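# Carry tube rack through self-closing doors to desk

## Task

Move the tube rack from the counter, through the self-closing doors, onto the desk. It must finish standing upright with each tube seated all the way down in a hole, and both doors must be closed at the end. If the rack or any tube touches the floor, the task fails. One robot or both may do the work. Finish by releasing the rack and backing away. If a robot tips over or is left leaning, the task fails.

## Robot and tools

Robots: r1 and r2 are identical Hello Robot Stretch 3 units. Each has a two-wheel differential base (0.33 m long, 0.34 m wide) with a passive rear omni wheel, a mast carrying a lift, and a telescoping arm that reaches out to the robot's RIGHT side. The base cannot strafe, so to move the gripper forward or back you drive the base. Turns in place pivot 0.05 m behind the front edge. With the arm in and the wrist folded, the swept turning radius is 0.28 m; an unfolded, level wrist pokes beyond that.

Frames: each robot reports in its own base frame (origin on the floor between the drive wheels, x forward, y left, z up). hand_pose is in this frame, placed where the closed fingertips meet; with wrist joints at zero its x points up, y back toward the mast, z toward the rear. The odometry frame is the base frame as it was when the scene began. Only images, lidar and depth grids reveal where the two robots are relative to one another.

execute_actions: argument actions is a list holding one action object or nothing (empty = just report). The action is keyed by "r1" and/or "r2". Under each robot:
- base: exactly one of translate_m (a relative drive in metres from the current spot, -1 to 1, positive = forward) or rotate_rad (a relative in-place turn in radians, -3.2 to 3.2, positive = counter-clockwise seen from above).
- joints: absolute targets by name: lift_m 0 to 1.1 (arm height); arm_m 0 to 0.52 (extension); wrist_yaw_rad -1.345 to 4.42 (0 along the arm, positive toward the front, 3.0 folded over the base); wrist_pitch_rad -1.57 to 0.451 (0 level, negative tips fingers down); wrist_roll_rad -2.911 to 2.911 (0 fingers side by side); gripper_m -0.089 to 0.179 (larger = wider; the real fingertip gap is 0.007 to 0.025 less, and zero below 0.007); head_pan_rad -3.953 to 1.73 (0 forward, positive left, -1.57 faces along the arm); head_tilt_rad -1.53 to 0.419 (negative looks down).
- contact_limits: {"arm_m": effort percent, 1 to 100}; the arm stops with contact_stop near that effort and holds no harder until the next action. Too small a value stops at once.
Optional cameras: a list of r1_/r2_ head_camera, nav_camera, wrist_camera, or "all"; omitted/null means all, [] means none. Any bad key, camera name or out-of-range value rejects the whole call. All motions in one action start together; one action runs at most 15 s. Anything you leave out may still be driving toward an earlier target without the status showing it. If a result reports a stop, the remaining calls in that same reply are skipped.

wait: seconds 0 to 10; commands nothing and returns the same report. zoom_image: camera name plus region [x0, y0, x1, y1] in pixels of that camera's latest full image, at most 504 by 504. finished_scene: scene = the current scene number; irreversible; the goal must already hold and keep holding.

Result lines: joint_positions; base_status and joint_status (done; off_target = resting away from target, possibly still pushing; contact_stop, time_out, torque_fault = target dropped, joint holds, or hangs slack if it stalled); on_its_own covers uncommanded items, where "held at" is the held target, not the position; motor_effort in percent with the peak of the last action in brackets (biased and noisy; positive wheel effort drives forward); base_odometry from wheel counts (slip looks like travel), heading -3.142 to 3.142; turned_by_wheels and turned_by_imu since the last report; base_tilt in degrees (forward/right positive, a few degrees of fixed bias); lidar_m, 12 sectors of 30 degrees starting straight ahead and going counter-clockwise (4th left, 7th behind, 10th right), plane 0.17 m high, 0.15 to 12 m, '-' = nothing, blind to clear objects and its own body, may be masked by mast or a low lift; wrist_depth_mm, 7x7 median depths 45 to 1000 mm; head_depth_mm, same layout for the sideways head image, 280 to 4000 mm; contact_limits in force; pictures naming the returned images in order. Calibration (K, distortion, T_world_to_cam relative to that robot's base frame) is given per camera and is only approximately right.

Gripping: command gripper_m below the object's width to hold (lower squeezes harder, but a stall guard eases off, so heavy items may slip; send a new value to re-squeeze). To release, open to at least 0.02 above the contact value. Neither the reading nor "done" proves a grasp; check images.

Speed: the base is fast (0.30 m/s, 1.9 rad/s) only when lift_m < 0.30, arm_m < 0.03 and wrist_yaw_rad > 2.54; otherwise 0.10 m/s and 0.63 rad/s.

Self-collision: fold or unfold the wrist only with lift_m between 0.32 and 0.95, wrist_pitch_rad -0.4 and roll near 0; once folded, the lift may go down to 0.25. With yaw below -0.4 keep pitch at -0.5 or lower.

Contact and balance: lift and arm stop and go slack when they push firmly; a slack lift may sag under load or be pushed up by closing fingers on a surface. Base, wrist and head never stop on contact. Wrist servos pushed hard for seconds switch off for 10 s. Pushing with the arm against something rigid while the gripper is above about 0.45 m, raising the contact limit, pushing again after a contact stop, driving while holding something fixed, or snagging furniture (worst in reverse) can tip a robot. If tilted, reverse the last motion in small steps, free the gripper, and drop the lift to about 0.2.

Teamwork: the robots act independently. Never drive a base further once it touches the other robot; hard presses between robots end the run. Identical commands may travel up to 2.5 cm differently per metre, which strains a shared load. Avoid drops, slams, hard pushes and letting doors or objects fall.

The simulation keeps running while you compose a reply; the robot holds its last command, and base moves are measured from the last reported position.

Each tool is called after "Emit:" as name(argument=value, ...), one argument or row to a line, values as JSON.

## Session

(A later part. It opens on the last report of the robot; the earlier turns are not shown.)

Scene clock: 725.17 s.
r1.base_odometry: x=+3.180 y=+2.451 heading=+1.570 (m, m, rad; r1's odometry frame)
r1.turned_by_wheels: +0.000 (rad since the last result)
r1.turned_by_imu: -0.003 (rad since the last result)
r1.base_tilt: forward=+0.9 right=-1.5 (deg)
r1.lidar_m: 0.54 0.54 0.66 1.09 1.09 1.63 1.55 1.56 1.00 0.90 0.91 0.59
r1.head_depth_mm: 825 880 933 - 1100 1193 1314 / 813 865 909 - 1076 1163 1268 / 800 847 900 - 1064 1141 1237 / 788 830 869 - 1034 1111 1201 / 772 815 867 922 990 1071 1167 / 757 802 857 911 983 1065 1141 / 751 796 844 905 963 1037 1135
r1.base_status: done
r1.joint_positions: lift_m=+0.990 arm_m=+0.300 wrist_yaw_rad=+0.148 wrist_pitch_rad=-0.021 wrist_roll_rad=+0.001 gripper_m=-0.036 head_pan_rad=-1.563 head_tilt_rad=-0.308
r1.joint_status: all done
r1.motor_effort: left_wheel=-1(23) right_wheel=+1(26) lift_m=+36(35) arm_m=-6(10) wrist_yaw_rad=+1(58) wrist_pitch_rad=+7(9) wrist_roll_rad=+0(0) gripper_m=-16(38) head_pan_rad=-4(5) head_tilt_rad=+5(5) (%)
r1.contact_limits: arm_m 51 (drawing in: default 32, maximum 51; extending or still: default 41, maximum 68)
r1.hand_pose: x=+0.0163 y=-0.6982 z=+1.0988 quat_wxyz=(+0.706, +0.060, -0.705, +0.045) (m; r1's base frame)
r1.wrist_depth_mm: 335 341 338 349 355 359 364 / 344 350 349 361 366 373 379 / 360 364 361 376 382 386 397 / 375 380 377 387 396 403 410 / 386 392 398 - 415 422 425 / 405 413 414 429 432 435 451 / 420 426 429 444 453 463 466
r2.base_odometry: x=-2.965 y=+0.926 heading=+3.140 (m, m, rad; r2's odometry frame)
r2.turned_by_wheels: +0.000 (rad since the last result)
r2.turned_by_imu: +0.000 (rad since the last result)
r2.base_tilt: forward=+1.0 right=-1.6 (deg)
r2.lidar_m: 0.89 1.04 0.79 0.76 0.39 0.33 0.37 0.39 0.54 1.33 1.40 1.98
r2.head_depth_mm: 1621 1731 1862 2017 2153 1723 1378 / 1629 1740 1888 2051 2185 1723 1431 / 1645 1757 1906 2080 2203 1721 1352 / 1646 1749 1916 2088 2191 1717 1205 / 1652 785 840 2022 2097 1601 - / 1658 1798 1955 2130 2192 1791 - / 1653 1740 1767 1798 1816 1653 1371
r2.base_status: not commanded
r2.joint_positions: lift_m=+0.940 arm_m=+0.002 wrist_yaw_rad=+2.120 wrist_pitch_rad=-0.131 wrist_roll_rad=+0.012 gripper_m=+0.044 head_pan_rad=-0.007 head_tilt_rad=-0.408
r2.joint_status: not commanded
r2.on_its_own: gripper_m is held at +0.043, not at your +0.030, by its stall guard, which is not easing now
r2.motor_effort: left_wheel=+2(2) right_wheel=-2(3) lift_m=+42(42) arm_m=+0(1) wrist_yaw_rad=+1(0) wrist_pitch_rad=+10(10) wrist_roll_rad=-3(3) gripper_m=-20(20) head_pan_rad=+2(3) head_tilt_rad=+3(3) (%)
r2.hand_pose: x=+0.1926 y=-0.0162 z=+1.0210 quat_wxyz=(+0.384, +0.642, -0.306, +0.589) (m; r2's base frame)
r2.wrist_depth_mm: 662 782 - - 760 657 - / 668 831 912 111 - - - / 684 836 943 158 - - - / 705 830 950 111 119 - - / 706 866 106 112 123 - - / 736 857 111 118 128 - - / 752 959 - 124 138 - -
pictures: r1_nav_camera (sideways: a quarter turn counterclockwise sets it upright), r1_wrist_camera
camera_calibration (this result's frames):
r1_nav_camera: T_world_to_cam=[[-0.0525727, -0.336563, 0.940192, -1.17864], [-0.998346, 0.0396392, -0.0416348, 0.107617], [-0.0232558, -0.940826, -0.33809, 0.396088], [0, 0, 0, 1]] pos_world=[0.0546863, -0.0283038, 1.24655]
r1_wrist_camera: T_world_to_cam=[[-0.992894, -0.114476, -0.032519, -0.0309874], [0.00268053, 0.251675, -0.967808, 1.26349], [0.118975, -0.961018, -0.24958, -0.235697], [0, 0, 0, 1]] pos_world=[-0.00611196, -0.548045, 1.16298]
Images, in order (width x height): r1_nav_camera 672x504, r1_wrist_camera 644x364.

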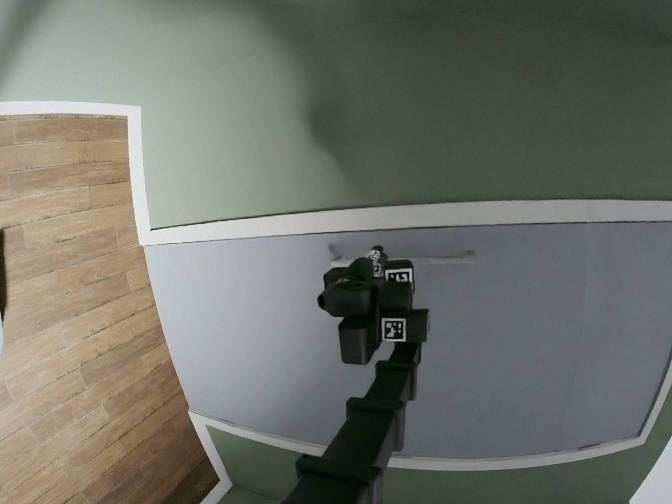

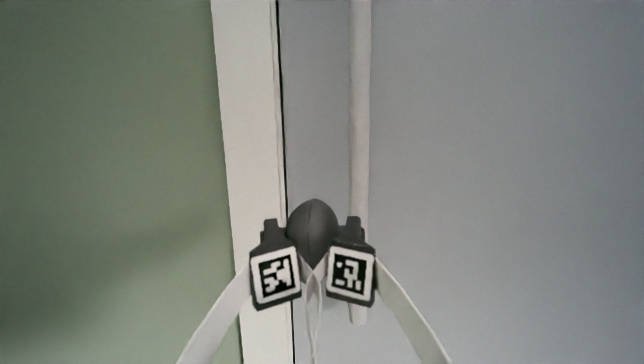

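Emit:
execute_actions(
  actions=[
    {"r1":{"base":{"translate_m":0.02},"joints":{"arm_m":0.40,"gripper_m":0.12,"wrist_yaw_rad":0.0}}},
  ],
  cameras=[],
)

Emit:
execute_actions(
  actions=[
    {"r1":{"joints":{"arm_m":0.485}}},
  ],
  cameras=["r1_wrist_camera","r1_head_camera"],
)

Emit:
execute_actions(
  actions=[
    {"r1":{"joints":{"gripper_m":-0.04}}},
  ],
  cameras=["r1_wrist_camera","r1_head_camera"],
)

Emit:
execute_actions(
  actions=[
    {"r1":{"joints":{"arm_m":0.42},"contact_limits":{"arm_m":50}}},
  ],
  cameras=["r1_wrist_camera","r1_nav_camera"],
)

Scene clock: 733.80 s.
r1.base_odometry: x=+3.180 y=+2.471 heading=+1.570 (m, m, rad; r1's odometry frame)
r1.turned_by_wheels: +0.000 (rad since the last result)
r1.turned_by_imu: -0.001 (rad since the last result)
r1.base_tilt: forward=+0.9 right=-1.6 (deg)
r1.lidar_m: 0.51 0.52 0.64 1.09 1.09 1.64 1.57 1.58 1.00 0.89 0.90 0.57
r1.head_depth_mm: 822 874 926 - 1097 1186 1298 / 814 860 904 1004 1074 1159 1267 / 795 846 883 - 1043 1131 1237 / 783 815 873 956 1021 1101 1195 / 763 806 857 926 993 1075 1169 / 758 801 857 917 981 1055 1146 / 746 790 841 893 959 1034 1120
r1.base_status: done
r1.joint_positions: lift_m=+0.990 arm_m=+0.400 wrist_yaw_rad=+0.003 wrist_pitch_rad=-0.021 wrist_roll_rad=+0.001 gripper_m=+0.120 head_pan_rad=-1.563 head_tilt_rad=-0.308
r1.joint_status: all done
r1.motor_effort: left_wheel=-1(4) right_wheel=+1(5) lift_m=+35(36) arm_m=+4(6) wrist_yaw_rad=-2(4) wrist_pitch_rad=+8(8) wrist_roll_rad=+0(0) gripper_m=+0(81) head_pan_rad=-5(4) head_tilt_rad=+6(6) (%)
r1.hand_pose: x=-0.0208 y=-0.8003 z=+1.0988 quat_wxyz=(+0.707, +0.009, -0.707, -0.007) (m; r1's base frame)
r1.wrist_depth_mm: 227 227 248 260 277 293 310 / 233 234 260 269 287 306 322 / 241 244 266 278 300 317 338 / 250 251 278 289 309 330 355 / 258 264 288 302 319 349 369 / 269 - 299 316 337 366 396 / 275 288 312 329 355 376 421
r2.base_odometry: x=-2.965 y=+0.926 heading=+3.140 (m, m, rad; r2's odometry frame)
r2.turned_by_wheels: +0.000 (rad since the last result)
r2.turned_by_imu: +0.000 (rad since the last result)
r2.base_tilt: forward=+1.1 right=-1.7 (deg)
r2.lidar_m: 0.90 1.04 0.79 0.77 0.39 0.33 0.37 0.39 0.54 1.33 1.40 1.98
r2.head_depth_mm: 1606 1730 1865 2007 2136 1722 1370 / 1627 1739 1881 2043 2176 1724 1434 / 1643 1768 1906 2077 2209 1716 1395 / 1641 1751 1917 2077 2211 1717 1229 / 1642 797 844 2030 2087 1602 - / 1651 1765 1957 2118 2191 1793 - / 1667 1742 1775 1810 1826 1658 1372
r2.base_status: not commanded
r2.joint_positions: lift_m=+0.940 arm_m=+0.002 wrist_yaw_rad=+2.120 wrist_pitch_rad=-0.131 wrist_roll_rad=+0.012 gripper_m=+0.044 head_pan_rad=-0.007 head_tilt_rad=-0.408
r2.joint_status: not commanded
r2.on_its_own: gripper_m is held at +0.043, not at your +0.030, by its stall guard, which is not easing now
r2.motor_effort: left_wheel=+2(2) right_wheel=-3(2) lift_m=+42(42) arm_m=+0(1) wrist_yaw_rad=+0(0) wrist_pitch_rad=+11(10) wrist_roll_rad=-3(3) gripper_m=-20(20) head_pan_rad=+2(4) head_tilt_rad=+3(3) (%)
r2.hand_pose: x=+0.1926 y=-0.0162 z=+1.0210 quat_wxyz=(+0.384, +0.642, -0.306, +0.589) (m; r2's base frame)
r2.wrist_depth_mm: 663 767 975 - 746 695 - / 675 811 891 111 - - - / 696 824 908 158 - - - / 689 852 957 112 119 - - / 701 867 106 112 123 - - / 726 870 111 118 128 - - / 730 943 - 123 138 - -
pictures: none
No camera images: the call's "cameras" was empty. Leave "cameras" out to get every camera's image.

Scene clock: 735.63 s.
r1.base_odometry: x=+3.180 y=+2.471 heading=+1.570 (m, m, rad; r1's odometry frame)
r1.turned_by_wheels: +0.000 (rad since the last result)
r1.turned_by_imu: +0.000 (rad since the last result)
r1.base_tilt: forward=+0.7 right=-1.4 (deg)
r1.lidar_m: 0.52 0.52 0.64 1.09 1.09 1.64 1.57 1.57 1.00 0.90 0.90 0.57
r1.head_depth_mm: 823 880 927 - 1092 1190 1300 / 810 860 902 996 1070 1155 1266 / 797 847 886 982 1040 1130 1230 / 783 819 870 948 1022 1102 1205 / 766 811 862 923 994 1077 1164 / 754 802 852 916 979 1057 1149 / 749 789 839 896 959 1030 1123
r1.base_status: not commanded
r1.joint_positions: lift_m=+0.990 arm_m=+0.485 wrist_yaw_rad=+0.002 wrist_pitch_rad=-0.021 wrist_roll_rad=+0.001 gripper_m=+0.120 head_pan_rad=-1.563 head_tilt_rad=-0.308
r1.joint_status: all done
r1.motor_effort: left_wheel=-1(1) right_wheel=+1(1) lift_m=+36(35) arm_m=+5(5) wrist_yaw_rad=-2(2) wrist_pitch_rad=+8(8) wrist_roll_rad=+0(0) gripper_m=+0(0) head_pan_rad=-5(4) head_tilt_rad=+6(5) (%)
r1.hand_pose: x=-0.0208 y=-0.8853 z=+1.0988 quat_wxyz=(+0.707, +0.009, -0.707, -0.007) (m; r1's base frame)
r1.wrist_depth_mm: 148 165 174 122 193 205 216 / 152 169 180 129 200 212 226 / 158 166 186 191 208 220 236 / 163 170 193 198 216 231 248 / 168 174 200 205 223 242 258 / 175 - 209 214 234 257 273 / 190 190 218 223 247 264 290
r2.base_odometry: x=-2.965 y=+0.926 heading=+3.140 (m, m, rad; r2's odometry frame)
r2.turned_by_wheels: +0.000 (rad since the last result)
r2.turned_by_imu: +0.000 (rad since the last result)
r2.base_tilt: forward=+1.0 right=-1.6 (deg)
r2.lidar_m: 0.90 1.05 0.79 0.77 0.39 0.33 0.37 0.39 0.54 1.33 1.40 1.98
r2.head_depth_mm: 1620 1733 1867 2019 2159 1718 1373 / 1623 1749 1875 2042 2190 1719 1435 / 1649 1760 1893 2064 2204 1717 1392 / 1648 1735 1904 2083 2176 1724 1226 / 1655 799 846 2043 2099 1607 - / 1655 1772 1962 2145 2191 1782 - / 1674 1742 1768 1793 1817 1663 1382
r2.base_status: not commanded
r2.joint_positions: lift_m=+0.940 arm_m=+0.002 wrist_yaw_rad=+2.120 wrist_pitch_rad=-0.131 wrist_roll_rad=+0.012 gripper_m=+0.044 head_pan_rad=-0.007 head_tilt_rad=-0.408
r2.joint_status: not commanded
r2.on_its_own: gripper_m is held at +0.043, not at your +0.030, by its stall guard, which is not easing now
r2.motor_effort: left_wheel=+2(2) right_wheel=-2(3) lift_m=+42(42) arm_m=-1(1) wrist_yaw_rad=+0(0) wrist_pitch_rad=+10(10) wrist_roll_rad=-3(3) gripper_m=-20(19) head_pan_rad=+2(2) head_tilt_rad=+3(3) (%)
r2.hand_pose: x=+0.1926 y=-0.0162 z=+1.0210 quat_wxyz=(+0.384, +0.642, -0.306, +0.589) (m; r2's base frame)
r2.wrist_depth_mm: 659 781 995 - 744 697 - / 669 788 914 112 - - - / 663 830 949 157 - - - / 685 835 955 111 119 - - / 712 875 106 112 123 - - / 724 859 111 118 128 - - / 744 943 - 124 138 - -
pictures: r1_head_camera (sideways: a quarter turn clockwise sets it upright), r1_wrist_camera
camera_calibration (this result's frames):
r1_head_camera: T_world_to_cam=[[0.0280942, 0.333969, -0.942165, 1.24723], [0.99946, 0.00670291, 0.0321786, -0.0473114], [0.0170619, -0.94256, -0.333601, 0.393318], [0, 0, 0, 1]] pos_world=[0.0055352, -0.0454932, 1.30783]
r1_wrist_camera: T_world_to_cam=[[-0.998986, 0.0311211, -0.0325188, 0.0394534], [0.0392488, 0.24861, -0.967808, 1.30872], [-0.0220348, -0.968104, -0.24958, -0.420269], [0, 0, 0, 1]] pos_world=[-0.0212128, -0.733453, 1.16298]
Images, in order (width x height): r1_head_camera 896x504, r1_wrist_camera 644x364.

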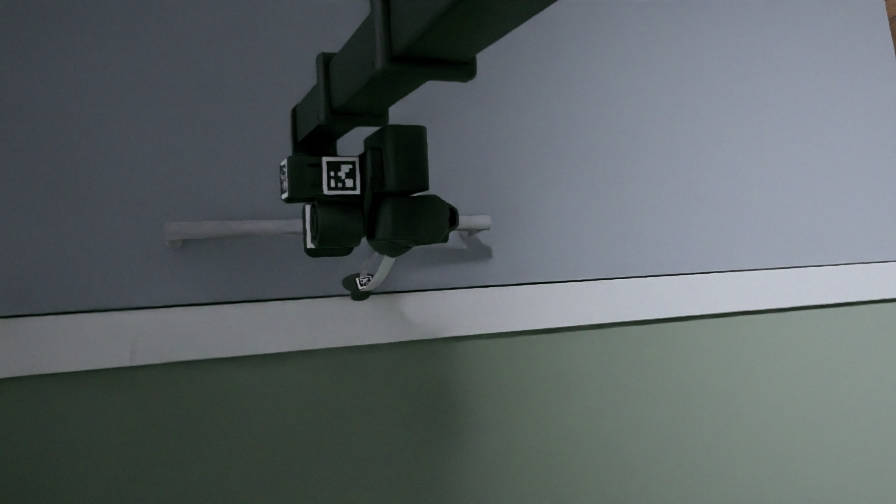

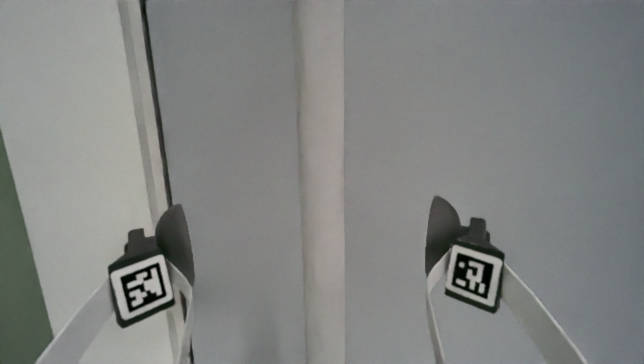

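Scene clock: 737.73 s.
r1.base_odometry: x=+3.180 y=+2.471 heading=+1.570 (m, m, rad; r1's odometry frame)
r1.turned_by_wheels: +0.000 (rad since the last result)
r1.turned_by_imu: -0.001 (rad since the last result)
r1.base_tilt: forward=+0.8 right=-1.5 (deg)
r1.lidar_m: 0.52 0.52 0.64 1.09 1.09 1.64 1.57 1.58 1.00 0.90 0.90 0.57
r1.head_depth_mm: 820 870 927 - 1087 1182 1288 / 805 856 896 989 1058 1147 1261 / 795 839 877 969 1040 1126 1222 / 781 812 868 946 1025 1099 1202 / 762 810 862 922 987 1074 1170 / 756 807 852 910 981 1055 1146 / 746 791 838 895 957 1038 1124
r1.base_status: not commanded
r1.joint_positions: lift_m=+0.990 arm_m=+0.485 wrist_yaw_rad=-0.012 wrist_pitch_rad=-0.020 wrist_roll_rad=+0.001 gripper_m=-0.039 head_pan_rad=-1.563 head_tilt_rad=-0.308
r1.joint_status: all done
r1.motor_effort: left_wheel=-5(5) right_wheel=+6(6) lift_m=+35(36) arm_m=-1(5) wrist_yaw_rad=+10(11) wrist_pitch_rad=+7(8) wrist_roll_rad=+0(0) gripper_m=-24(99) head_pan_rad=-4(5) head_tilt_rad=+5(5) (%)
r1.hand_pose: x=-0.0246 y=-0.8857 z=+1.0991 quat_wxyz=(+0.707, +0.003, -0.707, -0.012) (m; r1's base frame)
r1.wrist_depth_mm: 147 161 168 120 189 201 215 / 151 167 174 123 196 210 225 / 156 171 180 126 205 219 236 / 161 176 188 131 213 229 246 / 166 175 192 133 223 240 260 / 172 182 198 139 236 250 274 / 179 187 212 217 242 265 288
r2.base_odometry: x=-2.965 y=+0.926 heading=+3.140 (m, m, rad; r2's odometry frame)
r2.turned_by_wheels: +0.000 (rad since the last result)
r2.turned_by_imu: +0.000 (rad since the last result)
r2.base_tilt: forward=+1.0 right=-1.7 (deg)
r2.lidar_m: 0.89 1.05 0.79 0.77 0.39 0.33 0.37 0.39 0.54 1.33 1.40 1.98
r2.head_depth_mm: 1606 1723 1861 2008 2154 1709 1376 / 1621 1741 1880 2045 2166 1716 1431 / 1637 1763 1891 2060 2187 1718 1393 / 1655 1749 1924 2074 2196 1720 1224 / 1649 798 847 2033 2096 1597 - / 1658 1763 1952 2142 2189 1786 - / 1657 1743 1772 1790 1821 1659 1369
r2.base_status: not commanded
r2.joint_positions: lift_m=+0.940 arm_m=+0.002 wrist_yaw_rad=+2.120 wrist_pitch_rad=-0.131 wrist_roll_rad=+0.012 gripper_m=+0.044 head_pan_rad=-0.007 head_tilt_rad=-0.408
r2.joint_status: not commanded
r2.on_its_own: gripper_m is held at +0.043, not at your +0.030, by its stall guard, which is not easing now
r2.motor_effort: left_wheel=+2(2) right_wheel=-2(2) lift_m=+42(42) arm_m=+0(1) wrist_yaw_rad=+0(1) wrist_pitch_rad=+10(11) wrist_roll_rad=-3(3) gripper_m=-19(20) head_pan_rad=+3(2) head_tilt_rad=+3(3) (%)
r2.hand_pose: x=+0.1926 y=-0.0162 z=+1.0210 quat_wxyz=(+0.384, +0.642, -0.306, +0.589) (m; r2's base frame)
r2.wrist_depth_mm: 646 772 957 - 737 705 - / 667 775 909 112 - - - / 674 818 944 158 - - - / 716 843 943 111 119 - - / 717 862 106 112 122 - - / 709 845 111 118 128 - - / 757 933 - 124 138 - -
pictures: r1_head_camera (sideways: a quarter turn clockwise sets it upright), r1_wrist_camera
camera_calibration (this result's frames):
r1_head_camera: T_world_to_cam=[[0.0280941, 0.333969, -0.942165, 1.24723], [0.99946, 0.00670303, 0.0321786, -0.0473114], [0.017062, -0.94256, -0.333601, 0.393319], [0, 0, 0, 1]] pos_world=[0.0055352, -0.0454932, 1.30783]
r1_wrist_camera: T_world_to_cam=[[-0.998416, 0.0458799, -0.0325575, 0.0488183], [0.042911, 0.246811, -0.968113, 1.3081], [-0.0363814, -0.967977, -0.248389, -0.422199], [0, 0, 0, 1]] pos_world=[-0.0227511, -0.733772, 1.16311]
Images, in order (width x height): r1_head_camera 896x504, r1_wrist_camera 644x364.

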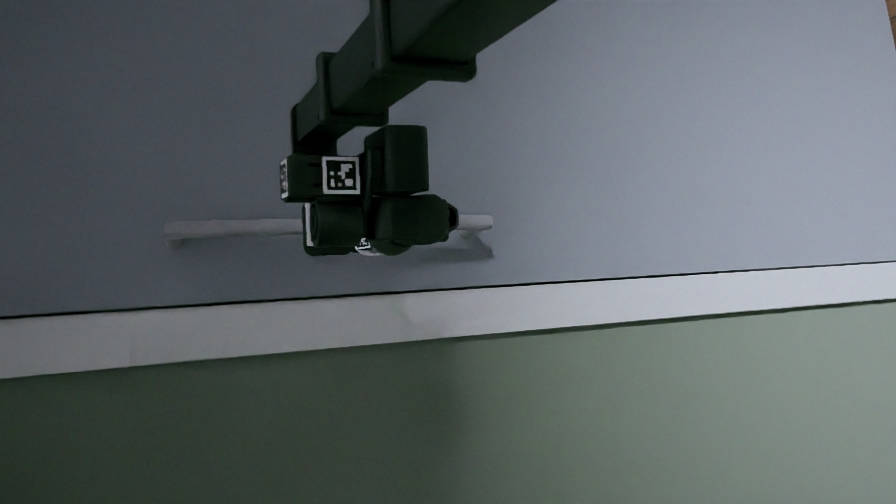

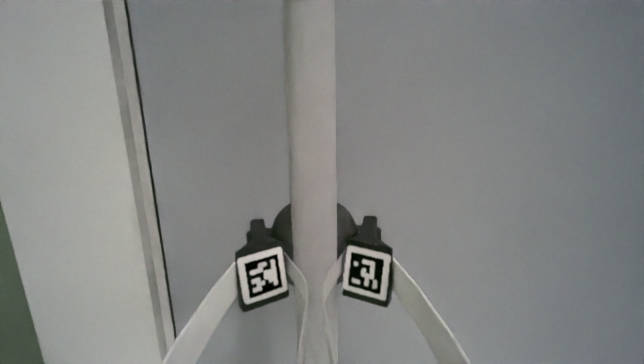

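Scene clock: 740.47 s.
r1.base_odometry: x=+3.180 y=+2.471 heading=+1.570 (m, m, rad; r1's odometry frame)
r1.turned_by_wheels: +0.000 (rad since the last result)
r1.turned_by_imu: -0.009 (rad since the last result)
r1.base_tilt: forward=+0.7 right=-1.4 (deg)
r1.lidar_m: 0.52 0.52 0.63 1.21 1.09 1.64 1.57 1.58 0.95 0.83 0.91 0.57
r1.head_depth_mm: 775 831 880 - 1047 1131 1238 / 754 803 848 936 1002 1091 1199 / 736 779 814 912 968 1049 1147 / 717 758 807 867 934 1019 1125 / 752 799 853 925 989 1077 1159 / 755 801 852 912 976 1055 1138 / 745 789 838 892 963 1038 1113
r1.base_status: not commanded
r1.joint_positions: lift_m=+0.990 arm_m=+0.421 wrist_yaw_rad=-0.073 wrist_pitch_rad=-0.020 wrist_roll_rad=+0.001 gripper_m=-0.027 head_pan_rad=-1.563 head_tilt_rad=-0.308
r1.joint_status: all done
r1.on_its_own: wrist_yaw_rad is held at -0.062, not at your +0.000, by its stall guard, which is not easing now; gripper_m is held at -0.028, not at your -0.040, by its stall guard, which is not easing now
r1.motor_effort: left_wheel=-5(21) right_wheel=+7(22) lift_m=+36(35) arm_m=-10(14) wrist_yaw_rad=+9(38) wrist_pitch_rad=+7(8) wrist_roll_rad=+0(0) gripper_m=-21(27) head_pan_rad=-4(4) head_tilt_rad=+5(5) (%)
r1.contact_limits: arm_m 50 (drawing in: default 32, maximum 51; extending or still: default 41, maximum 68)
r1.hand_pose: x=-0.0401 y=-0.8206 z=+1.0991 quat_wxyz=(+0.706, -0.018, -0.707, -0.033) (m; r1's base frame)
r1.wrist_depth_mm: 195 154 166 118 204 230 263 / 201 160 172 181 212 240 278 / 207 165 177 189 222 251 294 / 214 173 183 194 231 264 310 / 224 182 187 133 242 279 331 / 233 234 191 140 260 293 348 / 243 246 208 154 260 312 375
r2.base_odometry: x=-2.965 y=+0.926 heading=+3.140 (m, m, rad; r2's odometry frame)
r2.turned_by_wheels: +0.000 (rad since the last result)
r2.turned_by_imu: +0.000 (rad since the last result)
r2.base_tilt: forward=+1.1 right=-1.7 (deg)
r2.lidar_m: 0.90 1.05 0.79 0.77 0.39 0.33 0.37 0.38 0.54 1.33 1.40 1.98
r2.head_depth_mm: 1585 1703 1842 2001 2126 1715 1380 / 1586 1701 1847 2005 2132 1712 1434 / 1599 1705 1839 1996 2127 1726 1392 / 1630 1720 1860 2029 2188 1727 1235 / 1660 794 845 2026 2095 1610 - / 1653 1779 1959 2122 2198 1792 - / 1666 1738 1759 1791 1823 1658 1377
r2.base_status: not commanded
r2.joint_positions: lift_m=+0.940 arm_m=+0.002 wrist_yaw_rad=+2.120 wrist_pitch_rad=-0.131 wrist_roll_rad=+0.012 gripper_m=+0.044 head_pan_rad=-0.007 head_tilt_rad=-0.408
r2.joint_status: not commanded
r2.on_its_own: gripper_m is held at +0.043, not at your +0.030, by its stall guard, which is not easing now
r2.motor_effort: left_wheel=+2(2) right_wheel=-2(3) lift_m=+42(42) arm_m=+0(0) wrist_yaw_rad=+1(1) wrist_pitch_rad=+11(10) wrist_roll_rad=-3(3) gripper_m=-20(20) head_pan_rad=+3(4) head_tilt_rad=+3(3) (%)
r2.hand_pose: x=+0.1926 y=-0.0162 z=+1.0210 quat_wxyz=(+0.384, +0.642, -0.306, +0.589) (m; r2's base frame)
r2.wrist_depth_mm: 669 789 973 - 740 698 - / 664 788 894 111 - - - / 689 820 919 158 - - - / 701 858 956 111 118 - - / 710 862 106 112 122 - - / 743 864 111 118 128 - - / 756 963 - 124 138 - -
pictures: r1_nav_camera (sideways: a quarter turn counterclockwise sets it upright), r1_wrist_camera
camera_calibration (this result's frames):
r1_nav_camera: T_world_to_cam=[[-0.052573, -0.336563, 0.940192, -1.17864], [-0.998346, 0.03964, -0.0416348, 0.107617], [-0.0232565, -0.940826, -0.33809, 0.396088], [0, 0, 0, 1]] pos_world=[0.0546863, -0.0283038, 1.24655]
r1_wrist_camera: T_world_to_cam=[[-0.993805, 0.106282, -0.0324919, 0.0800508], [0.0577345, 0.243899, -0.968081, 1.29084], [-0.0949649, -0.963959, -0.248524, -0.358687], [0, 0, 0, 1]] pos_world=[-0.0290338, -0.669103, 1.1631]
Images, in order (width x height): r1_nav_camera 672x504, r1_wrist_camera 644x364.

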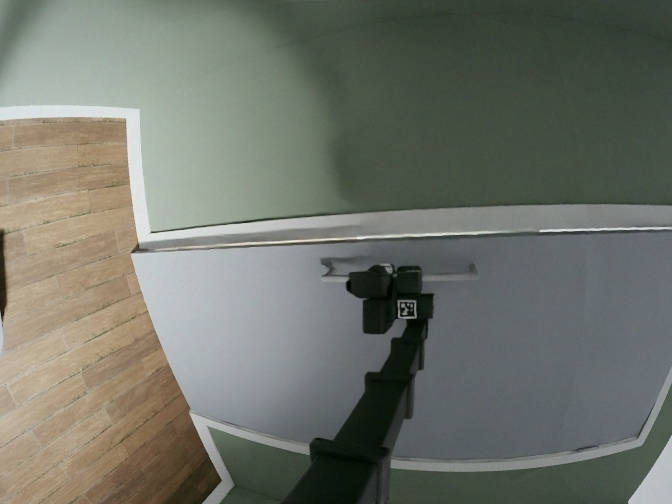

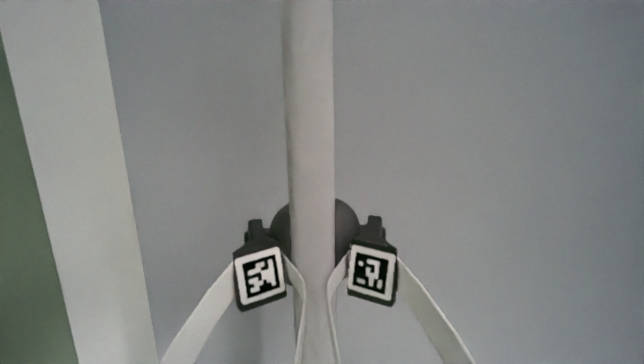

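Emit:
execute_actions(
  actions=[
    {"r1":{"base":{"translate_m":-0.035},"joints":{"arm_m":0.355,"gripper_m":-0.037,"wrist_yaw_rad":0.03},"contact_limits":{"arm_m":50}}},
  ],
  cameras=[],
)

Emit:
execute_actions(
  actions=[
    {"r1":{"base":{"translate_m":-0.045},"joints":{"arm_m":0.29,"gripper_m":-0.04,"wrist_yaw_rad":0.13},"contact_limits":{"arm_m":50}}},
  ],
  cameras=[],
)

Emit:
execute_actions(
  actions=[
    {"r1":{"base":{"translate_m":-0.055},"joints":{"arm_m":0.225,"gripper_m":-0.037,"wrist_yaw_rad":0.23},"contact_limits":{"arm_m":50}}},
  ],
  cameras=["r1_wrist_camera","r1_nav_camera"],
)

Scene clock: 748.63 s.
r1.base_odometry: x=+3.180 y=+2.436 heading=+1.569 (m, m, rad; r1's odometry frame)
r1.turned_by_wheels: -0.001 (rad since the last result)
r1.turned_by_imu: -0.007 (rad since the last result)
r1.base_tilt: forward=+0.9 right=-1.4 (deg)
r1.lidar_m: 0.55 0.55 0.67 1.08 1.09 1.62 1.54 1.55 0.91 0.76 0.92 0.61
r1.head_depth_mm: 739 791 843 - 1008 1088 1189 / 713 753 801 896 946 1033 1128 / 688 731 763 - 903 976 1060 / 664 698 737 792 860 928 1016 / 653 700 849 909 987 1071 1186 / 757 803 854 910 983 1060 1148 / 749 794 845 901 965 1041 1119
r1.base_status: done
r1.joint_positions: lift_m=+0.990 arm_m=+0.356 wrist_yaw_rad=-0.002 wrist_pitch_rad=-0.021 wrist_roll_rad=+0.001 gripper_m=-0.031 head_pan_rad=-1.563 head_tilt_rad=-0.308
r1.joint_status: wrist_yaw_rad off_target (ended at -0.002, target +0.030); gripper_m off_target (ended at -0.031, target -0.037); the others done
r1.on_its_own: gripper_m is held at -0.031, not at your -0.037, by its stall guard, which is still easing; wrist_yaw_rad is at rest, and its effort (+26) is outside its rest range (-12 to +12)
r1.motor_effort: left_wheel=-9(22) right_wheel=+13(13) lift_m=+36(36) arm_m=-12(17) wrist_yaw_rad=+26(34) wrist_pitch_rad=+8(8) wrist_roll_rad=+0(0) gripper_m=-6(71) head_pan_rad=-5(5) head_tilt_rad=+5(6) (%)
r1.contact_limits: arm_m 50 (drawing in: default 32, maximum 51; extending or still: default 41, maximum 68)
r1.hand_pose: x=-0.0219 y=-0.7564 z=+1.0988 quat_wxyz=(+0.707, +0.007, -0.707, -0.008) (m; r1's base frame)
r1.wrist_depth_mm: 260 152 165 117 207 235 272 / 270 158 171 122 213 245 286 / 281 164 175 127 223 258 303 / 293 171 182 132 233 269 322 / 300 293 186 134 248 284 344 / 313 309 188 140 262 300 365 / 323 329 206 220 263 318 393
r2.base_odometry: x=-2.965 y=+0.926 heading=+3.140 (m, m, rad; r2's odometry frame)
r2.turned_by_wheels: +0.000 (rad since the last result)
r2.turned_by_imu: +0.000 (rad since the last result)
r2.base_tilt: forward=+1.0 right=-1.8 (deg)
r2.lidar_m: 0.88 1.04 0.79 0.77 0.39 0.33 0.37 0.38 0.54 1.33 1.40 1.95
r2.head_depth_mm: 1561 1666 1817 1982 2115 1715 1375 / 1551 1665 1784 1960 2102 1715 1432 / 1532 1627 1774 1938 2098 1717 1355 / 1615 1632 1783 2006 2096 1718 1204 / 1637 785 840 2061 2108 1608 - / 1678 1810 1957 2142 2205 1795 - / 1664 1733 1762 1797 1830 1660 1376
r2.base_status: not commanded
r2.joint_positions: lift_m=+0.940 arm_m=+0.002 wrist_yaw_rad=+2.120 wrist_pitch_rad=-0.131 wrist_roll_rad=+0.012 gripper_m=+0.044 head_pan_rad=-0.007 head_tilt_rad=-0.408
r2.joint_status: not commanded
r2.on_its_own: gripper_m is held at +0.043, not at your +0.030, by its stall guard, which is not easing now
r2.motor_effort: left_wheel=+2(2) right_wheel=-3(2) lift_m=+42(42) arm_m=-1(0) wrist_yaw_rad=+0(0) wrist_pitch_rad=+10(10) wrist_roll_rad=-3(3) gripper_m=-20(19) head_pan_rad=+2(3) head_tilt_rad=+3(3) (%)
r2.hand_pose: x=+0.1926 y=-0.0162 z=+1.0210 quat_wxyz=(+0.384, +0.642, -0.306, +0.589) (m; r2's base frame)
r2.wrist_depth_mm: 662 795 983 - - 662 - / 658 786 925 111 - - - / 675 824 897 158 - - - / 698 850 980 111 119 - - / 698 861 106 112 123 - - / 715 870 111 117 128 - - / 736 912 - 124 138 - -
pictures: none
No camera images: the call's "cameras" was empty. Leave "cameras" out to get every camera's image.

Scene clock: 750.90 s.
r1.base_odometry: x=+3.180 y=+2.391 heading=+1.569 (m, m, rad; r1's odometry frame)
r1.turned_by_wheels: +0.000 (rad since the last result)
r1.turned_by_imu: -0.038 (rad since the last result)
r1.base_tilt: forward=+0.7 right=-1.6 (deg)
r1.lidar_m: 0.59 0.59 0.70 1.08 1.07 1.59 1.50 1.50 0.89 0.69 0.92 0.66
r1.head_depth_mm: 729 774 836 - 990 1085 1208 / 687 734 778 - 922 999 1100 / 652 693 729 - 868 926 1012 / 620 651 686 732 797 863 931 / 592 622 663 709 768 845 1159 / 779 818 878 932 993 1063 1155 / 750 792 847 906 969 1036 1124
r1.base_status: done
r1.joint_positions: lift_m=+0.990 arm_m=+0.291 wrist_yaw_rad=+0.110 wrist_pitch_rad=-0.022 wrist_roll_rad=+0.001 gripper_m=-0.031 head_pan_rad=-1.563 head_tilt_rad=-0.308
r1.joint_status: gripper_m off_target (ended at -0.031, target -0.040); the others done
r1.on_its_own: gripper_m is held at -0.031, not at your -0.040, by its stall guard, which is still easing; wrist_yaw_rad is at rest, and its effort (+16) is outside its rest range (-12 to +12)
r1.motor_effort: left_wheel=-5(34) right_wheel=+7(14) lift_m=+36(35) arm_m=-12(17) wrist_yaw_rad=+16(41) wrist_pitch_rad=+8(9) wrist_roll_rad=+0(0) gripper_m=-4(73) head_pan_rad=-4(5) head_tilt_rad=+5(6) (%)
r1.contact_limits: arm_m 50 (drawing in: default 32, maximum 51; extending or still: default 41, maximum 68)
r1.hand_pose: x=+0.0067 y=-0.6898 z=+1.0986 quat_wxyz=(+0.706, +0.047, -0.706, +0.031) (m; r1's base frame)
r1.wrist_depth_mm: 339 150 165 119 209 241 280 / 349 156 170 123 216 250 296 / 361 162 176 128 225 263 314 / 375 169 182 132 236 276 334 / 389 176 186 134 251 291 353 / 406 411 188 142 265 308 379 / 418 425 207 221 265 329 411
r2.base_odometry: x=-2.965 y=+0.926 heading=+3.140 (m, m, rad; r2's odometry frame)
r2.turned_by_wheels: +0.000 (rad since the last result)
r2.turned_by_imu: +0.000 (rad since the last result)
r2.base_tilt: forward=+1.1 right=-1.7 (deg)
r2.lidar_m: 0.87 1.05 0.79 0.77 0.39 0.33 0.37 0.39 0.54 1.33 1.40 1.92
r2.head_depth_mm: 1527 1650 1795 1962 2086 1719 1372 / 1500 1615 1756 1909 2065 1729 1441 / 1472 1568 1702 1860 2015 1725 1311 / 1607 1570 1699 1871 1998 1717 1210 / 1637 774 1881 2059 2199 1685 - / 1676 1812 1962 2135 2198 1787 - / 1674 1725 1781 1787 1825 1663 1372
r2.base_status: not commanded
r2.joint_positions: lift_m=+0.940 arm_m=+0.002 wrist_yaw_rad=+2.120 wrist_pitch_rad=-0.131 wrist_roll_rad=+0.012 gripper_m=+0.044 head_pan_rad=-0.007 head_tilt_rad=-0.408
r2.joint_status: not commanded
r2.on_its_own: gripper_m is held at +0.043, not at your +0.030, by its stall guard, which is not easing now
r2.motor_effort: left_wheel=+2(2) right_wheel=-2(2) lift_m=+42(42) arm_m=+0(1) wrist_yaw_rad=+0(1) wrist_pitch_rad=+10(10) wrist_roll_rad=-3(3) gripper_m=-20(19) head_pan_rad=+2(2) head_tilt_rad=+3(3) (%)
r2.hand_pose: x=+0.1926 y=-0.0162 z=+1.0210 quat_wxyz=(+0.384, +0.642, -0.306, +0.589) (m; r2's base frame)
r2.wrist_depth_mm: 662 793 963 - - 632 - / 676 777 896 111 - - - / 684 811 955 157 - - - / 705 844 985 111 119 - - / 715 863 106 112 123 - - / 724 857 111 117 128 - - / 731 931 - 124 138 - -
pictures: none
No camera images: the call's "cameras" was empty. Leave "cameras" out to get every camera's image.

Scene clock: 753.07 s.
r1.base_odometry: x=+3.180 y=+2.336 heading=+1.569 (m, m, rad; r1's odometry frame)
r1.turned_by_wheels: +0.000 (rad since the last result)
r1.turned_by_imu: -0.023 (rad since the last result)
r1.base_tilt: forward=+0.8 right=-1.5 (deg)
r1.lidar_m: 0.64 0.64 0.74 1.06 1.37 1.55 1.45 1.45 0.89 0.61 0.92 0.73
r1.head_depth_mm: 719 770 831 - 1028 1100 1225 / 663 710 753 - 925 971 1069 / 616 655 698 - - 874 951 / 575 605 639 - 697 797 864 / 540 564 601 636 680 730 800 / 511 541 582 991 1049 1124 1184 / 3591 855 861 906 969 1043 1138
r1.base_status: done
r1.joint_positions: lift_m=+0.990 arm_m=+0.226 wrist_yaw_rad=+0.172 wrist_pitch_rad=-0.023 wrist_roll_rad=+0.001 gripper_m=-0.030 head_pan_rad=-1.563 head_tilt_rad=-0.308
r1.joint_status: wrist_yaw_rad off_target (ended at +0.172, target +0.230); gripper_m off_target (ended at -0.030, target -0.037); the others done
r1.on_its_own: wrist_yaw_rad is held at +0.178, not at your +0.230, by its stall guard, which is not easing now; gripper_m is held at -0.031, not at your -0.037, by its stall guard, which is still easing
r1.motor_effort: left_wheel=-1(28) right_wheel=+2(12) lift_m=+36(36) arm_m=-13(18) wrist_yaw_rad=+5(43) wrist_pitch_rad=+8(9) wrist_roll_rad=+0(0) gripper_m=-22(61) head_pan_rad=-4(4) head_tilt_rad=+5(6) (%)
r1.contact_limits: arm_m 50 (drawing in: default 32, maximum 51; extending or still: default 41, maximum 68)
r1.hand_pose: x=+0.0224 y=-0.6226 z=+1.0984 quat_wxyz=(+0.705, +0.069, -0.704, +0.053) (m; r1's base frame)
r1.wrist_depth_mm: 412 147 165 117 216 257 317 / 429 151 170 122 226 271 334 / 442 157 175 189 236 282 358 / 460 162 181 195 246 300 385 / 476 172 185 133 261 318 413 / 496 179 186 140 285 336 447 / 516 515 205 218 279 362 484
r2.base_odometry: x=-2.965 y=+0.926 heading=+3.140 (m, m, rad; r2's odometry frame)
r2.turned_by_wheels: +0.000 (rad since the last result)
r2.turned_by_imu: +0.000 (rad since the last result)
r2.base_tilt: forward=+0.9 right=-1.7 (deg)
r2.lidar_m: 0.85 1.04 0.79 0.77 0.39 0.33 0.37 0.38 0.54 1.33 1.40 1.88
r2.head_depth_mm: 1493 1617 1766 1927 2104 1726 1371 / 1447 1563 1697 1851 2012 1716 1438 / 1400 1469 1609 1771 1953 1717 1251 / 1605 754 800 1671 1897 1409 1138 / 1654 1765 1942 2105 2243 1714 - / 1690 1820 1959 2144 2190 1776 - / 1658 1729 1771 1790 1829 1659 1371
r2.base_status: not commanded
r2.joint_positions: lift_m=+0.940 arm_m=+0.002 wrist_yaw_rad=+2.120 wrist_pitch_rad=-0.131 wrist_roll_rad=+0.012 gripper_m=+0.044 head_pan_rad=-0.007 head_tilt_rad=-0.408
r2.joint_status: not commanded
r2.on_its_own: gripper_m is held at +0.043, not at your +0.030, by its stall guard, which is not easing now
r2.motor_effort: left_wheel=+2(2) right_wheel=-2(2) lift_m=+42(42) arm_m=-1(0) wrist_yaw_rad=+0(1) wrist_pitch_rad=+10(11) wrist_roll_rad=-3(3) gripper_m=-19(19) head_pan_rad=+2(3) head_tilt_rad=+3(3) (%)
r2.hand_pose: x=+0.1926 y=-0.0162 z=+1.0210 quat_wxyz=(+0.384, +0.642, -0.306, +0.589) (m; r2's base frame)
r2.wrist_depth_mm: 655 773 984 - - 628 - / 679 793 915 111 - - - / 673 805 928 158 - - - / 708 854 979 111 119 - - / 712 884 106 112 123 - - / 722 847 111 118 128 - - / 734 951 - 124 138 - -
pictures: r1_nav_camera (sideways: a quarter turn counterclockwise sets it upright), r1_wrist_camera
camera_calibration (this result's frames):
r1_nav_camera: T_world_to_cam=[[-0.052666, -0.336548, 0.940192, -1.17864], [-0.998335, 0.0399159, -0.0416348, 0.107617], [-0.0235166, -0.94082, -0.33809, 0.39609], [0, 0, 0, 1]] pos_world=[0.0546785, -0.0283172, 1.24655]
r1_wrist_camera: T_world_to_cam=[[-0.989852, -0.138363, -0.0323706, -0.0314039], [-0.00371386, 0.252915, -0.967481, 1.24467], [0.142051, -0.957544, -0.250862, -0.160784], [0, 0, 0, 1]] pos_world=[-0.0036232, -0.473099, 1.16284]
Images, in order (width x height): r1_nav_camera 672x504, r1_wrist_camera 644x364.

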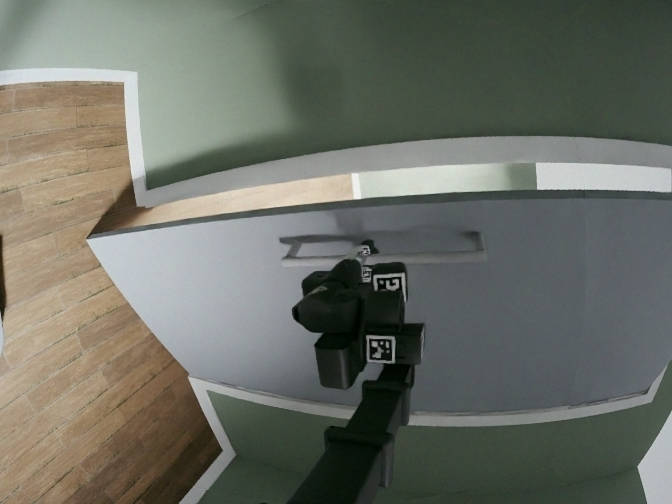

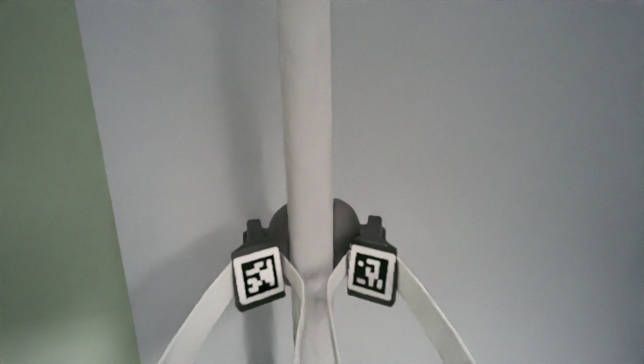

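Emit:
execute_actions(
  actions=[
    {"r1":{"base":{"translate_m":-0.065},"joints":{"arm_m":0.165,"gripper_m":-0.04,"wrist_yaw_rad":0.3},"contact_limits":{"arm_m":50}}},
  ],
  cameras=[],
)

Emit:
execute_actions(
  actions=[
    {"r1":{"base":{"translate_m":-0.075},"joints":{"arm_m":0.105,"gripper_m":-0.037,"wrist_yaw_rad":0.4},"contact_limits":{"arm_m":50}}},
  ],
  cameras=[],
)

Emit:
execute_actions(
  actions=[
    {"r1":{"base":{"translate_m":-0.085},"joints":{"arm_m":0.05,"gripper_m":-0.04,"wrist_yaw_rad":0.5},"contact_limits":{"arm_m":50}}},
  ],
  cameras=["r1_wrist_camera","r1_nav_camera"],
)

Scene clock: 759.50 s.
r1.base_odometry: x=+3.180 y=+2.271 heading=+1.569 (m, m, rad; r1's odometry frame)
r1.turned_by_wheels: +0.000 (rad since the last result)
r1.turned_by_imu: -0.028 (rad since the last result)
r1.base_tilt: forward=+0.8 right=-1.4 (deg)
r1.lidar_m: 0.70 0.70 0.80 1.04 0.96 1.50 1.39 1.39 0.91 0.54 0.57 0.81
r1.head_depth_mm: 737 796 870 - - 1195 1314 / 664 708 764 - - 990 1085 / 597 633 677 719 - 874 919 / 545 576 611 - - 744 806 / 502 502 540 576 619 666 713 / 464 486 509 540 579 642 1401 / 439 469 3935 3521 1074 1076 1145
r1.base_status: done
r1.joint_positions: lift_m=+0.990 arm_m=+0.166 wrist_yaw_rad=+0.241 wrist_pitch_rad=-0.023 wrist_roll_rad=+0.001 gripper_m=-0.033 head_pan_rad=-1.563 head_tilt_rad=-0.308
r1.joint_status: wrist_yaw_rad off_target (ended at +0.241, target +0.300); gripper_m off_target (ended at -0.033, target -0.040); the others done
r1.on_its_own: wrist_yaw_rad is held at +0.246, not at your +0.300, by its stall guard, which is not easing now; gripper_m is held at -0.034, not at your -0.040, by its stall guard, which is still easing
r1.motor_effort: left_wheel=+0(28) right_wheel=+1(10) lift_m=+36(36) arm_m=-11(20) wrist_yaw_rad=+5(51) wrist_pitch_rad=+9(9) wrist_roll_rad=+0(0) gripper_m=-24(78) head_pan_rad=-4(5) head_tilt_rad=+6(5) (%)
r1.contact_limits: arm_m 50 (drawing in: default 32, maximum 51; extending or still: default 41, maximum 68)
r1.hand_pose: x=+0.0395 y=-0.5590 z=+1.0983 quat_wxyz=(+0.703, +0.093, -0.701, +0.077) (m; r1's base frame)
r1.wrist_depth_mm: 483 144 165 117 227 280 363 / 510 148 170 122 237 294 392 / 525 152 174 190 247 312 420 / 546 158 180 196 258 329 456 / 562 164 184 134 276 349 490 / 596 172 183 140 299 370 539 / 618 180 203 220 290 407 593
r2.base_odometry: x=-2.965 y=+0.926 heading=+3.140 (m, m, rad; r2's odometry frame)
r2.turned_by_wheels: +0.000 (rad since the last result)
r2.turned_by_imu: +0.000 (rad since the last result)
r2.base_tilt: forward=+1.0 right=-1.7 (deg)
r2.lidar_m: 0.82 1.05 0.79 0.77 0.39 0.33 0.37 0.38 0.54 1.33 1.40 1.83
r2.head_depth_mm: 1440 1566 1715 1890 2077 1720 1375 / 1380 1482 1604 1774 1957 1712 1374 / 1303 1383 752 1675 1851 1720 1239 / 1630 741 1863 2024 2103 1603 1089 / 1668 1801 1952 2097 2226 1727 - / 1692 1805 1970 2129 2195 1781 - / 1668 1739 1763 1800 1816 1658 1369
r2.base_status: not commanded
r2.joint_positions: lift_m=+0.940 arm_m=+0.002 wrist_yaw_rad=+2.120 wrist_pitch_rad=-0.131 wrist_roll_rad=+0.012 gripper_m=+0.044 head_pan_rad=-0.007 head_tilt_rad=-0.408
r2.joint_status: not commanded
r2.on_its_own: gripper_m is held at +0.043, not at your +0.030, by its stall guard, which is not easing now
r2.motor_effort: left_wheel=+2(2) right_wheel=-2(2) lift_m=+42(42) arm_m=+0(0) wrist_yaw_rad=+0(0) wrist_pitch_rad=+10(10) wrist_roll_rad=-3(3) gripper_m=-19(20) head_pan_rad=+3(3) head_tilt_rad=+3(3) (%)
r2.hand_pose: x=+0.1926 y=-0.0162 z=+1.0210 quat_wxyz=(+0.384, +0.642, -0.306, +0.589) (m; r2's base frame)
r2.wrist_depth_mm: 645 779 980 - - 601 542 / 674 803 932 111 - - - / 681 851 967 158 - - - / 694 841 981 111 119 - - / 714 838 106 112 123 - - / 725 857 111 118 128 - - / 744 933 - 124 138 - -
pictures: none
No camera images: the call's "cameras" was empty. Leave "cameras" out to get every camera's image.

Scene clock: 761.87 s.
r1.base_odometry: x=+3.180 y=+2.196 heading=+1.569 (m, m, rad; r1's odometry frame)
r1.turned_by_wheels: +0.000 (rad since the last result)
r1.turned_by_imu: -0.073 (rad since the last result)
r1.base_tilt: forward=+0.8 right=-1.4 (deg)
r1.lidar_m: 0.76 0.76 0.84 1.03 1.34 1.45 1.34 1.33 1.11 0.48 0.47 0.92
r1.head_depth_mm: 913 1000 1095 1173 - - 1450 / 746 802 869 900 - - 1334 / 632 669 712 775 - - 964 / 543 574 607 634 - - 779 / 480 488 497 519 565 597 658 / 429 439 465 486 510 538 573 / 389 403 419 444 480 1704 1487
r1.base_status: done
r1.joint_positions: lift_m=+0.990 arm_m=+0.106 wrist_yaw_rad=+0.315 wrist_pitch_rad=-0.023 wrist_roll_rad=+0.001 gripper_m=-0.027 head_pan_rad=-1.564 head_tilt_rad=-0.308
r1.joint_status: wrist_yaw_rad off_target (ended at +0.315, target +0.400); gripper_m off_target (ended at -0.027, target -0.037); the others done
r1.on_its_own: wrist_yaw_rad is held at +0.328, not at your +0.400, by its stall guard, which is not easing now; gripper_m is held at -0.028, not at your -0.037, by its stall guard, which is not easing now
r1.motor_effort: left_wheel=-2(45) right_wheel=+2(22) lift_m=+36(36) arm_m=-13(22) wrist_yaw_rad=+11(58) wrist_pitch_rad=+9(10) wrist_roll_rad=+0(0) gripper_m=-22(46) head_pan_rad=-4(4) head_tilt_rad=+5(6) (%)
r1.contact_limits: arm_m 50 (drawing in: default 32, maximum 51; extending or still: default 41, maximum 68)
r1.hand_pose: x=+0.0577 y=-0.4939 z=+1.0982 quat_wxyz=(+0.700, +0.119, -0.697, +0.102) (m; r1's base frame)
r1.wrist_depth_mm: 127 138 162 116 251 341 544 / 130 141 167 185 260 364 596 / 604 145 171 191 274 389 655 / 625 148 177 197 286 414 694 / 658 152 178 132 311 445 740 / 695 157 176 139 345 480 754 / 719 163 200 153 317 532 812
r2.base_odometry: x=-2.965 y=+0.926 heading=+3.140 (m, m, rad; r2's odometry frame)
r2.turned_by_wheels: +0.000 (rad since the last result)
r2.turned_by_imu: +0.000 (rad since the last result)
r2.base_tilt: forward=+1.1 right=-1.7 (deg)
r2.lidar_m: 0.80 1.04 0.79 0.77 0.39 0.33 0.37 0.39 0.54 1.33 1.40 1.76
r2.head_depth_mm: 1375 1496 1639 1840 2045 1718 1362 / 1284 1346 753 1678 1865 1718 1278 / 1180 706 739 1523 1646 1410 1191 / 1665 1770 1967 2151 2218 1721 1204 / 1664 1804 1936 2117 2222 1719 - / 1691 1811 1963 2135 2194 1780 - / 1673 1739 1761 1789 1832 1656 1376
r2.base_status: not commanded
r2.joint_positions: lift_m=+0.940 arm_m=+0.002 wrist_yaw_rad=+2.120 wrist_pitch_rad=-0.131 wrist_roll_rad=+0.012 gripper_m=+0.044 head_pan_rad=-0.007 head_tilt_rad=-0.408
r2.joint_status: not commanded
r2.on_its_own: gripper_m is held at +0.043, not at your +0.030, by its stall guard, which is not easing now
r2.motor_effort: left_wheel=+2(2) right_wheel=-2(3) lift_m=+42(42) arm_m=+0(1) wrist_yaw_rad=+0(0) wrist_pitch_rad=+10(10) wrist_roll_rad=-3(3) gripper_m=-20(20) head_pan_rad=+3(3) head_tilt_rad=+2(3) (%)
r2.hand_pose: x=+0.1926 y=-0.0162 z=+1.0210 quat_wxyz=(+0.384, +0.642, -0.306, +0.589) (m; r2's base frame)
r2.wrist_depth_mm: 667 795 976 - - 597 511 / 666 819 912 111 - - - / 695 825 945 158 - - - / 711 857 979 111 119 - - / 721 846 106 112 122 - - / 728 855 111 118 128 - - / 726 953 - 124 138 - -
pictures: none
No camera images: the call's "cameras" was empty. Leave "cameras" out to get every camera's image.

Scene clock: 765.43 s.
r1.base_odometry: x=+3.180 y=+2.111 heading=+1.569 (m, m, rad; r1's odometry frame)
r1.turned_by_wheels: +0.000 (rad since the last result)
r1.turned_by_imu: -0.234 (rad since the last result)
r1.base_tilt: forward=+0.7 right=-1.3 (deg)
r1.lidar_m: 0.84 0.80 0.82 1.07 1.27 1.34 1.36 1.29 1.32 0.47 0.38 1.00
r1.head_depth_mm: 1248 1343 1453 1569 - - - / 1157 1240 1340 1437 1512 - - / 1092 1158 1235 1327 1414 - - / 979 1006 1047 1066 - - - / 653 662 677 689 - - 730 / 489 450 373 463 489 498 533 / 391 380 398 403 409 414 436
r1.base_status: done
r1.joint_positions: lift_m=+0.990 arm_m=+0.051 wrist_yaw_rad=+0.403 wrist_pitch_rad=-0.023 wrist_roll_rad=+0.001 gripper_m=-0.027 head_pan_rad=-1.564 head_tilt_rad=-0.308
r1.joint_status: wrist_yaw_rad off_target (ended at +0.403, target +0.500); gripper_m off_target (ended at -0.027, target -0.040); the others done
r1.on_its_own: wrist_yaw_rad is held at +0.425, not at your +0.500, by its stall guard, which is not easing now; gripper_m is held at -0.028, not at your -0.040, by its stall guard, which is still easing; arm_m is at rest, and its effort (-19) is outside its rest range (-14 to +14); wrist_yaw_rad is at rest, and its effort (+19) is outside its rest range (-12 to +12)
r1.motor_effort: left_wheel=+0(49) right_wheel=-1(23) lift_m=+36(35) arm_m=-19(28) wrist_yaw_rad=+19(68) wrist_pitch_rad=+8(9) wrist_roll_rad=+0(1) gripper_m=-23(78) head_pan_rad=-4(4) head_tilt_rad=+5(5) (%)
r1.contact_limits: arm_m 50 (drawing in: default 32, maximum 51; extending or still: default 41, maximum 68)
r1.hand_pose: x=+0.0787 y=-0.4314 z=+1.0984 quat_wxyz=(+0.695, +0.149, -0.691, +0.133) (m; r1's base frame)
r1.wrist_depth_mm: 111 129 166 200 403 793 850 / 112 131 169 128 426 820 886 / 114 133 174 130 451 864 928 / 116 136 178 134 479 892 989 / 118 138 175 136 583 940 - / 120 141 170 142 744 984 - / 125 142 201 236 522 - -
r2.base_odometry: x=-2.965 y=+0.926 heading=+3.140 (m, m, rad; r2's odometry frame)
r2.turned_by_wheels: +0.000 (rad since the last result)
r2.turned_by_imu: +0.000 (rad since the last result)
r2.base_tilt: forward=+1.0 right=-1.8 (deg)
r2.lidar_m: 0.78 1.04 0.79 0.77 0.39 0.33 0.37 0.39 0.54 1.33 1.40 1.62
r2.head_depth_mm: 1249 1373 912 1721 1982 1721 1371 / 1124 1173 667 1486 1662 1713 1262 / - 690 720 1335 1489 1360 1185 / 1666 1811 1979 2153 2201 1725 1372 / 1677 1804 1936 2115 2213 1716 - / 1686 1811 1961 2138 2196 1787 - / 1657 1743 1771 1800 1824 1664 1370
r2.base_status: not commanded
r2.joint_positions: lift_m=+0.940 arm_m=+0.002 wrist_yaw_rad=+2.120 wrist_pitch_rad=-0.131 wrist_roll_rad=+0.012 gripper_m=+0.044 head_pan_rad=-0.007 head_tilt_rad=-0.408
r2.joint_status: not commanded
r2.on_its_own: gripper_m is held at +0.043, not at your +0.030, by its stall guard, which is not easing now
r2.motor_effort: left_wheel=+2(2) right_wheel=-3(2) lift_m=+42(42) arm_m=+0(1) wrist_yaw_rad=+0(1) wrist_pitch_rad=+10(11) wrist_roll_rad=-3(3) gripper_m=-20(19) head_pan_rad=+3(4) head_tilt_rad=+3(3) (%)
r2.hand_pose: x=+0.1926 y=-0.0162 z=+1.0210 quat_wxyz=(+0.384, +0.642, -0.306, +0.589) (m; r2's base frame)
r2.wrist_depth_mm: 680 767 - - - 595 490 / 681 817 894 111 - - 978 / 681 821 948 158 - - - / 685 816 954 111 118 - - / 716 879 106 112 122 - - / 744 866 111 118 128 - - / 750 948 - 124 138 - -
pictures: r1_nav_camera (sideways: a quarter turn counterclockwise sets it upright), r1_wrist_camera
camera_calibration (this result's frames):
r1_nav_camera: T_world_to_cam=[[-0.0527246, -0.336515, 0.940201, -1.17866], [-0.998328, 0.0400882, -0.041636, 0.107619], [-0.0236798, -0.940824, -0.338066, 0.39606], [0, 0, 0, 1]] pos_world=[0.0546736, -0.0283271, 1.24655]
r1_wrist_camera: T_world_to_cam=[[-0.932222, -0.36046, -0.0321104, -0.0498685], [-0.0616, 0.245491, -0.96744, 1.19778], [0.356606, -0.89989, -0.251057, 0.0224938], [0, 0, 0, 1]] pos_world=[0.0192733, -0.291778, 1.16282]
Images, in order (width x height): r1_nav_camera 672x504, r1_wrist_camera 644x364.

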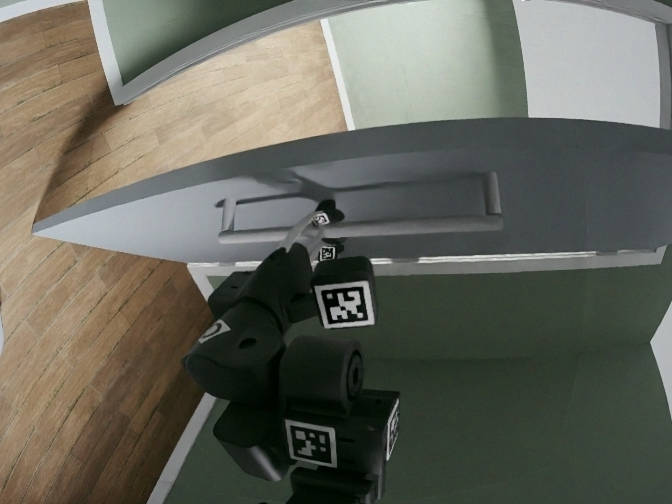

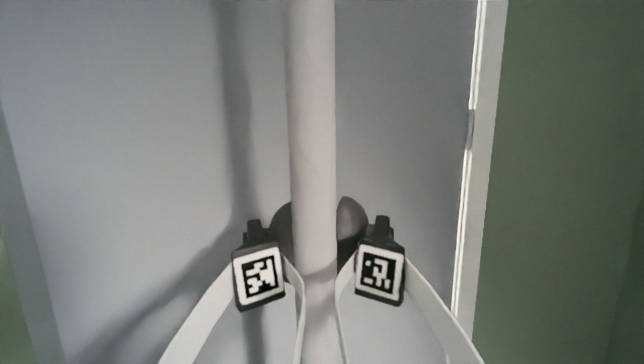

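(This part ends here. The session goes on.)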